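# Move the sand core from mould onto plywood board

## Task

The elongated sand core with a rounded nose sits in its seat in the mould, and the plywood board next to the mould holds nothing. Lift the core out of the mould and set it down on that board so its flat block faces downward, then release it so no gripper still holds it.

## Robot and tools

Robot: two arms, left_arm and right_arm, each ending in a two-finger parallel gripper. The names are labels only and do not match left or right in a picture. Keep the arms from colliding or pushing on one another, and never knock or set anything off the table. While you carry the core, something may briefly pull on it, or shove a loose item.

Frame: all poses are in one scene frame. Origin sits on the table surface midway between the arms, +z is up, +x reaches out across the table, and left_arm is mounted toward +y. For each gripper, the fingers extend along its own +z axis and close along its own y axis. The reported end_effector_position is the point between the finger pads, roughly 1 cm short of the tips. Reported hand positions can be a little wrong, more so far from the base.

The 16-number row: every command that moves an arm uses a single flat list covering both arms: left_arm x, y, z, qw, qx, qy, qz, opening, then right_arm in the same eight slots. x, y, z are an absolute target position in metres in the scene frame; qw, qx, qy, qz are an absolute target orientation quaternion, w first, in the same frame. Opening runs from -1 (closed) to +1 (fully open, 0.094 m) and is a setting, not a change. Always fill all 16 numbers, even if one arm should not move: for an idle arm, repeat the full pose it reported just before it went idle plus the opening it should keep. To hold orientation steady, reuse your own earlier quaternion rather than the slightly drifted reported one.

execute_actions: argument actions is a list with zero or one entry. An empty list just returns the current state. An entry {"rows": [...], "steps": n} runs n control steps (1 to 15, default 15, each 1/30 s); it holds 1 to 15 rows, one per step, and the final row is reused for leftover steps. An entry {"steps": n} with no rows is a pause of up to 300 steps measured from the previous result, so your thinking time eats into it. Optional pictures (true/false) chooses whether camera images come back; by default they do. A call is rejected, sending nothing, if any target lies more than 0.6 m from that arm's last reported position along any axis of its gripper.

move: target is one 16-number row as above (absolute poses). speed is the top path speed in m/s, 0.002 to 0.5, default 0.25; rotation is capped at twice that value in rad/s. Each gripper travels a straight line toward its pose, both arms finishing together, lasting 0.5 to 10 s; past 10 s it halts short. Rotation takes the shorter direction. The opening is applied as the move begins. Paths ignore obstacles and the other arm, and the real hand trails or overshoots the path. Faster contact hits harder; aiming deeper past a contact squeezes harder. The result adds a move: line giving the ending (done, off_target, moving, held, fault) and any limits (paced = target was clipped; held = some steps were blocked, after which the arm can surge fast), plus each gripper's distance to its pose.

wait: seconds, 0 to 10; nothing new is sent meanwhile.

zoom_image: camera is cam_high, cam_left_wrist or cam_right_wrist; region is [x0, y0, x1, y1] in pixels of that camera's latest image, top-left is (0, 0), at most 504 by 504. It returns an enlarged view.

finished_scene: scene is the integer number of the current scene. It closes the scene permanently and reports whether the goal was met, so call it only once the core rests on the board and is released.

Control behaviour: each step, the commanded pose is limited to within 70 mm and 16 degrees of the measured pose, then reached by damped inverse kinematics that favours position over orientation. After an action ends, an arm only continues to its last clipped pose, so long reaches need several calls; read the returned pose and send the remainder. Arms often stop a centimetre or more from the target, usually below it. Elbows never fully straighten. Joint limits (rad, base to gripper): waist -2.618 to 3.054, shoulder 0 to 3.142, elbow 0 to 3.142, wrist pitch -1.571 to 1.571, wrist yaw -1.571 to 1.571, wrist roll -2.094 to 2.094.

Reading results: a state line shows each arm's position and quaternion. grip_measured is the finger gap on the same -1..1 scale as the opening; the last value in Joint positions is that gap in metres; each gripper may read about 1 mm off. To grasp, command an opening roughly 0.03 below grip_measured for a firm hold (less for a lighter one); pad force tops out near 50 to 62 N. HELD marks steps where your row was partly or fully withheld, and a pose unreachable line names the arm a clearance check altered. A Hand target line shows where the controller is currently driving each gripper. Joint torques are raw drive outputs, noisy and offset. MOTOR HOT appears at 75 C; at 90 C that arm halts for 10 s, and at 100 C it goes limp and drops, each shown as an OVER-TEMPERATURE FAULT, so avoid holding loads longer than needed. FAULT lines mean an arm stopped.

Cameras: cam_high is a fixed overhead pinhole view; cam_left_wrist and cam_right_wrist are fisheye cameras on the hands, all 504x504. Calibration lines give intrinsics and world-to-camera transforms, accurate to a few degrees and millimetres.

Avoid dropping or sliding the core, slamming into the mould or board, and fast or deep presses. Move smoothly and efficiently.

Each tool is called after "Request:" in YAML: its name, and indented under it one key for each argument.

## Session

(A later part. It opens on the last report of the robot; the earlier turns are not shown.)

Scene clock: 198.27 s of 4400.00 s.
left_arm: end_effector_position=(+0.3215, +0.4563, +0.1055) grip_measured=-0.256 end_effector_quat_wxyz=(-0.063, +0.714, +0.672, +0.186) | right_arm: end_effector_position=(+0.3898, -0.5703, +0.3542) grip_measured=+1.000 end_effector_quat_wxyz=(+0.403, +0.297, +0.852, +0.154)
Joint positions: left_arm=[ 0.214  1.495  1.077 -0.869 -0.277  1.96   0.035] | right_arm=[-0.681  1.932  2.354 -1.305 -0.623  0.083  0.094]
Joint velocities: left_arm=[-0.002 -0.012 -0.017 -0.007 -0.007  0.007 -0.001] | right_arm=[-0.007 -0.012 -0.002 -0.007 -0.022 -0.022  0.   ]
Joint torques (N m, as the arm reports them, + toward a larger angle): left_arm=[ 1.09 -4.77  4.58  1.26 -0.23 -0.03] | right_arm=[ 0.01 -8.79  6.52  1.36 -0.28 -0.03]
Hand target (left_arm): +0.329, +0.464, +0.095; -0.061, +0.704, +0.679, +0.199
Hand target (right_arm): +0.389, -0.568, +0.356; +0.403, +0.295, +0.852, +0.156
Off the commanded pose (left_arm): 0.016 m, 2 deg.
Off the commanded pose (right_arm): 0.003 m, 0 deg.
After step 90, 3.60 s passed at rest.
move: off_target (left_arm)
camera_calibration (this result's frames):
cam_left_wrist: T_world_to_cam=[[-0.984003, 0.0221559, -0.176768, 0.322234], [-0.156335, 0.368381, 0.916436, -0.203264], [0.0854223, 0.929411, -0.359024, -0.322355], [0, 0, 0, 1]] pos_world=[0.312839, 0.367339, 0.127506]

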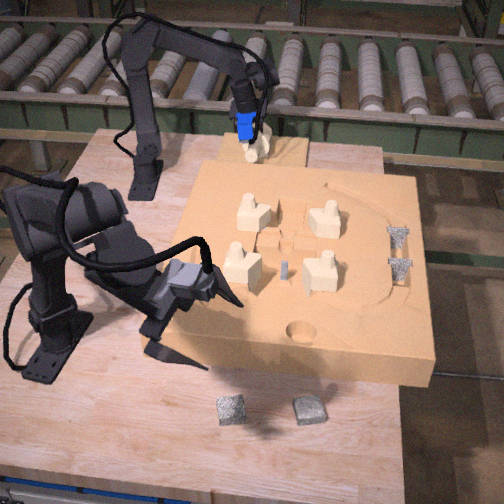

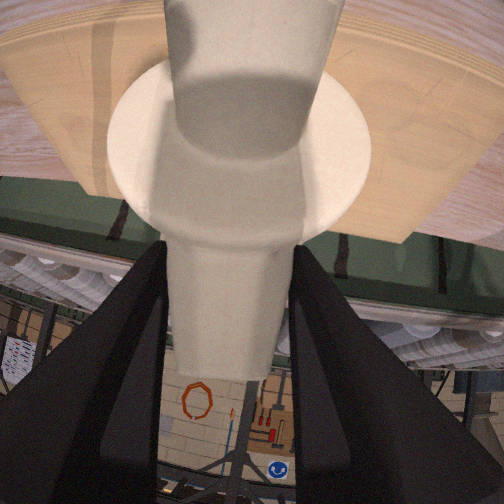

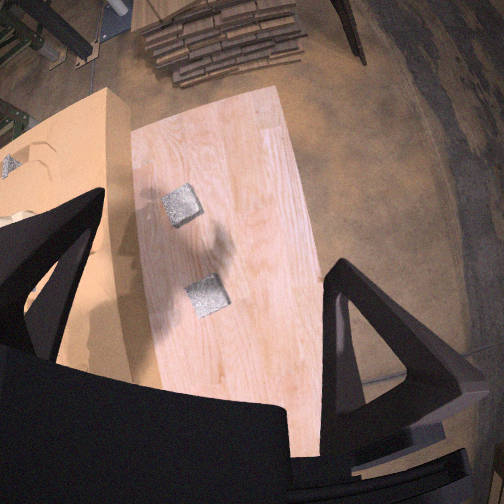

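Request:
move:
  target: [0.322,0.457,0.108,-0.063,0.714,0.672,0.186,0.3,0.389,-0.568,0.356,0.403,0.295,0.852,0.156,1]
  speed: 0.01

Request:
move:
  target: [0.32,0.44,0.2,-0.063,0.714,0.672,0.186,0.3,0.389,-0.568,0.356,0.403,0.295,0.852,0.156,1]
  speed: 0.06

Request:
zoom_image:
  camera: "cam_high"
  region: [200, 80, 330, 180]

Scene clock: 202.37 s of 4400.00 s.
left_arm: end_effector_position=(+0.3221, +0.4565, +0.1057) grip_measured=+0.298 end_effector_quat_wxyz=(-0.062, +0.714, +0.672, +0.187) | right_arm: end_effector_position=(+0.3898, -0.5703, +0.3542) grip_measured=+1.000 end_effector_quat_wxyz=(+0.403, +0.297, +0.852, +0.154)
Joint positions: left_arm=[ 0.214  1.495  1.077 -0.866 -0.277  1.961  0.061] | right_arm=[-0.681  1.932  2.354 -1.305 -0.623  0.083  0.094]
Joint velocities: left_arm=[ 0.027 -0.002  0.007 -0.007 -0.11   0.022  0.   ] | right_arm=[-0.012  0.002 -0.002 -0.037  0.007  0.037  0.   ]
Joint torques (N m, as the arm reports them, + toward a larger angle): left_arm=[ 0.18 -6.92  8.02  0.59 -0.16  0.04] | right_arm=[ 0.02 -8.79  6.51  1.36 -0.29 -0.02]
Hand target (left_arm): +0.322, +0.457, +0.108; -0.063, +0.714, +0.672, +0.186
Hand target (right_arm): +0.389, -0.568, +0.356; +0.403, +0.295, +0.852, +0.156
Off the commanded pose (left_arm): 0.002 m, 0 deg.
Off the commanded pose (right_arm): 0.003 m, 0 deg.
After step 90, 0.40 s passed at rest.
move: done
camera_calibration (this result's frames):
cam_left_wrist: T_world_to_cam=[[-0.983534, 0.0229848, -0.179256, 0.322646], [-0.158463, 0.367227, 0.916533, -0.202264], [0.0868942, 0.929847, -0.357538, -0.323405], [0, 0, 0, 1]] pos_world=[0.313384, 0.367578, 0.127589]

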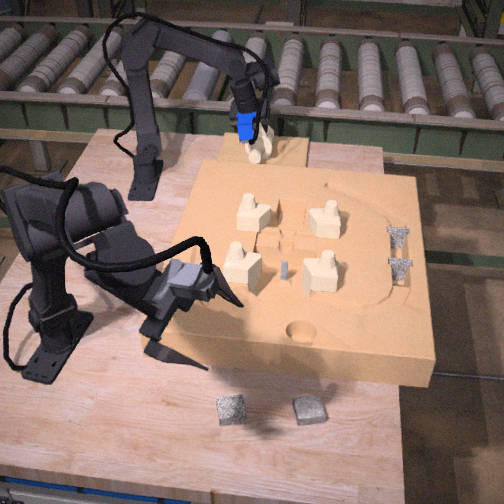

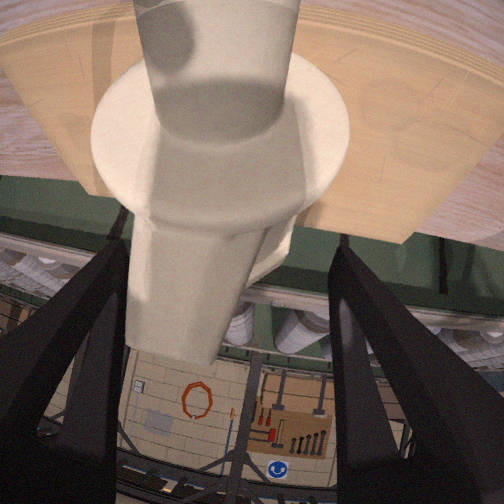

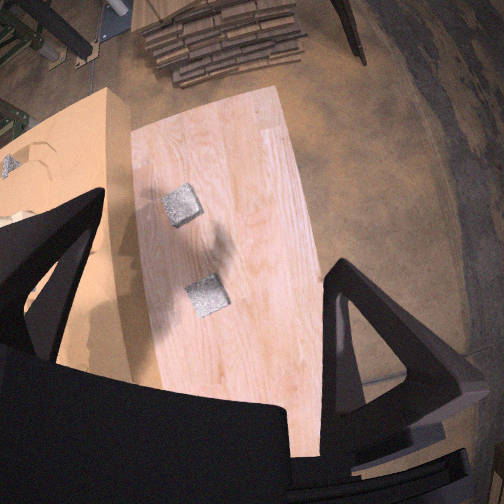

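Scene clock: 204.47 s of 4400.00 s.
left_arm: end_effector_position=(+0.3213, +0.4437, +0.1902) grip_measured=+0.298 end_effector_quat_wxyz=(-0.065, +0.714, +0.674, +0.180) | right_arm: end_effector_position=(+0.3898, -0.5703, +0.3542) grip_measured=+1.000 end_effector_quat_wxyz=(+0.403, +0.297, +0.852, +0.154)
Joint positions: left_arm=[ 0.169  1.495  1.42  -1.237 -0.288  1.912  0.061] | right_arm=[-0.681  1.932  2.354 -1.305 -0.623  0.083  0.094]
Joint velocities: left_arm=[ 0.002 -0.007 -0.007 -0.007 -0.022 -0.051 -0.   ] | right_arm=[0.002 0.002 0.022 0.022 0.066 0.037 0.   ]
Joint torques (N m, as the arm reports them, + toward a larger angle): left_arm=[-0.88 -7.86  9.14  0.46 -0.22 -0.03] | right_arm=[ 0.03 -8.81  6.53  1.38 -0.29 -0.02]
Hand target (left_arm): +0.320, +0.440, +0.200; -0.063, +0.714, +0.672, +0.186
Hand target (right_arm): +0.389, -0.568, +0.356; +0.403, +0.295, +0.852, +0.156
Off the commanded pose (left_arm): 0.011 m, 1 deg.
Off the commanded pose (right_arm): 0.003 m, 0 deg.
move: off_target (left_arm)
camera_calibration (this result's frames):
cam_left_wrist: T_world_to_cam=[[-0.986112, 0.0185249, -0.165047, 0.337364], [-0.146374, 0.372611, 0.916371, -0.281366], [0.078474, 0.927803, -0.364725, -0.276206], [0, 0, 0, 1]] pos_world=[0.313169, 0.354855, 0.212777]

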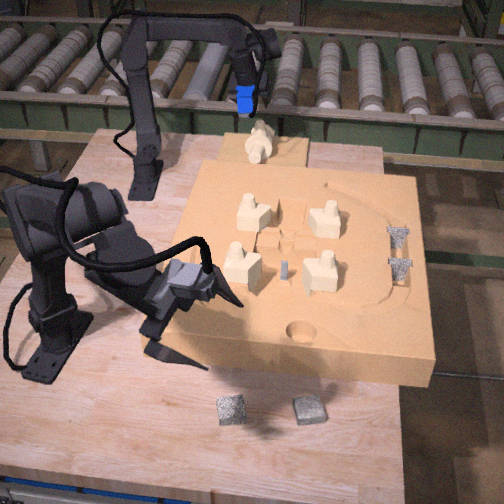

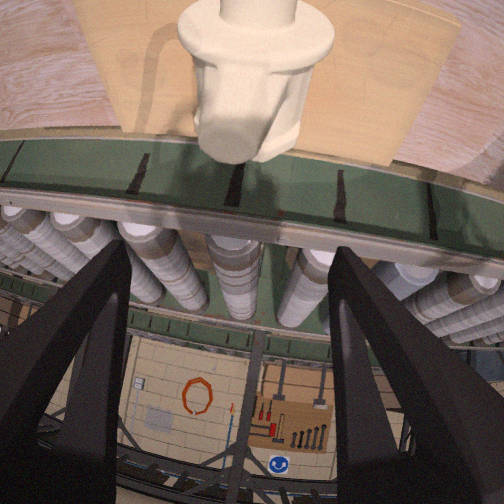

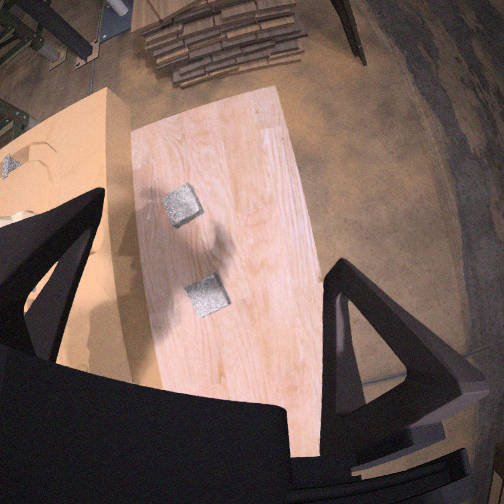

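Region (200, 80, 330, 180) of cam_high's 504x504 image, scaled by 3.877, with more detail than that image has; it fills the top 388 rows of this view, and the rest is white.

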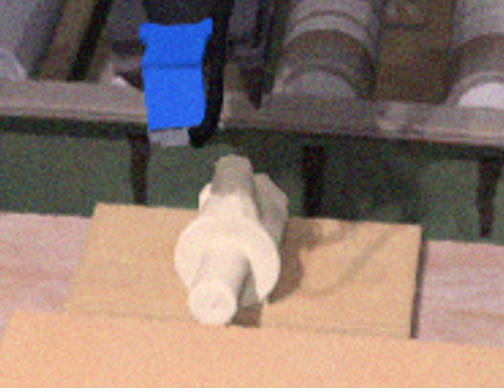

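Request:
finished_scene:
  scene: 1

The scene is finished: the task was done.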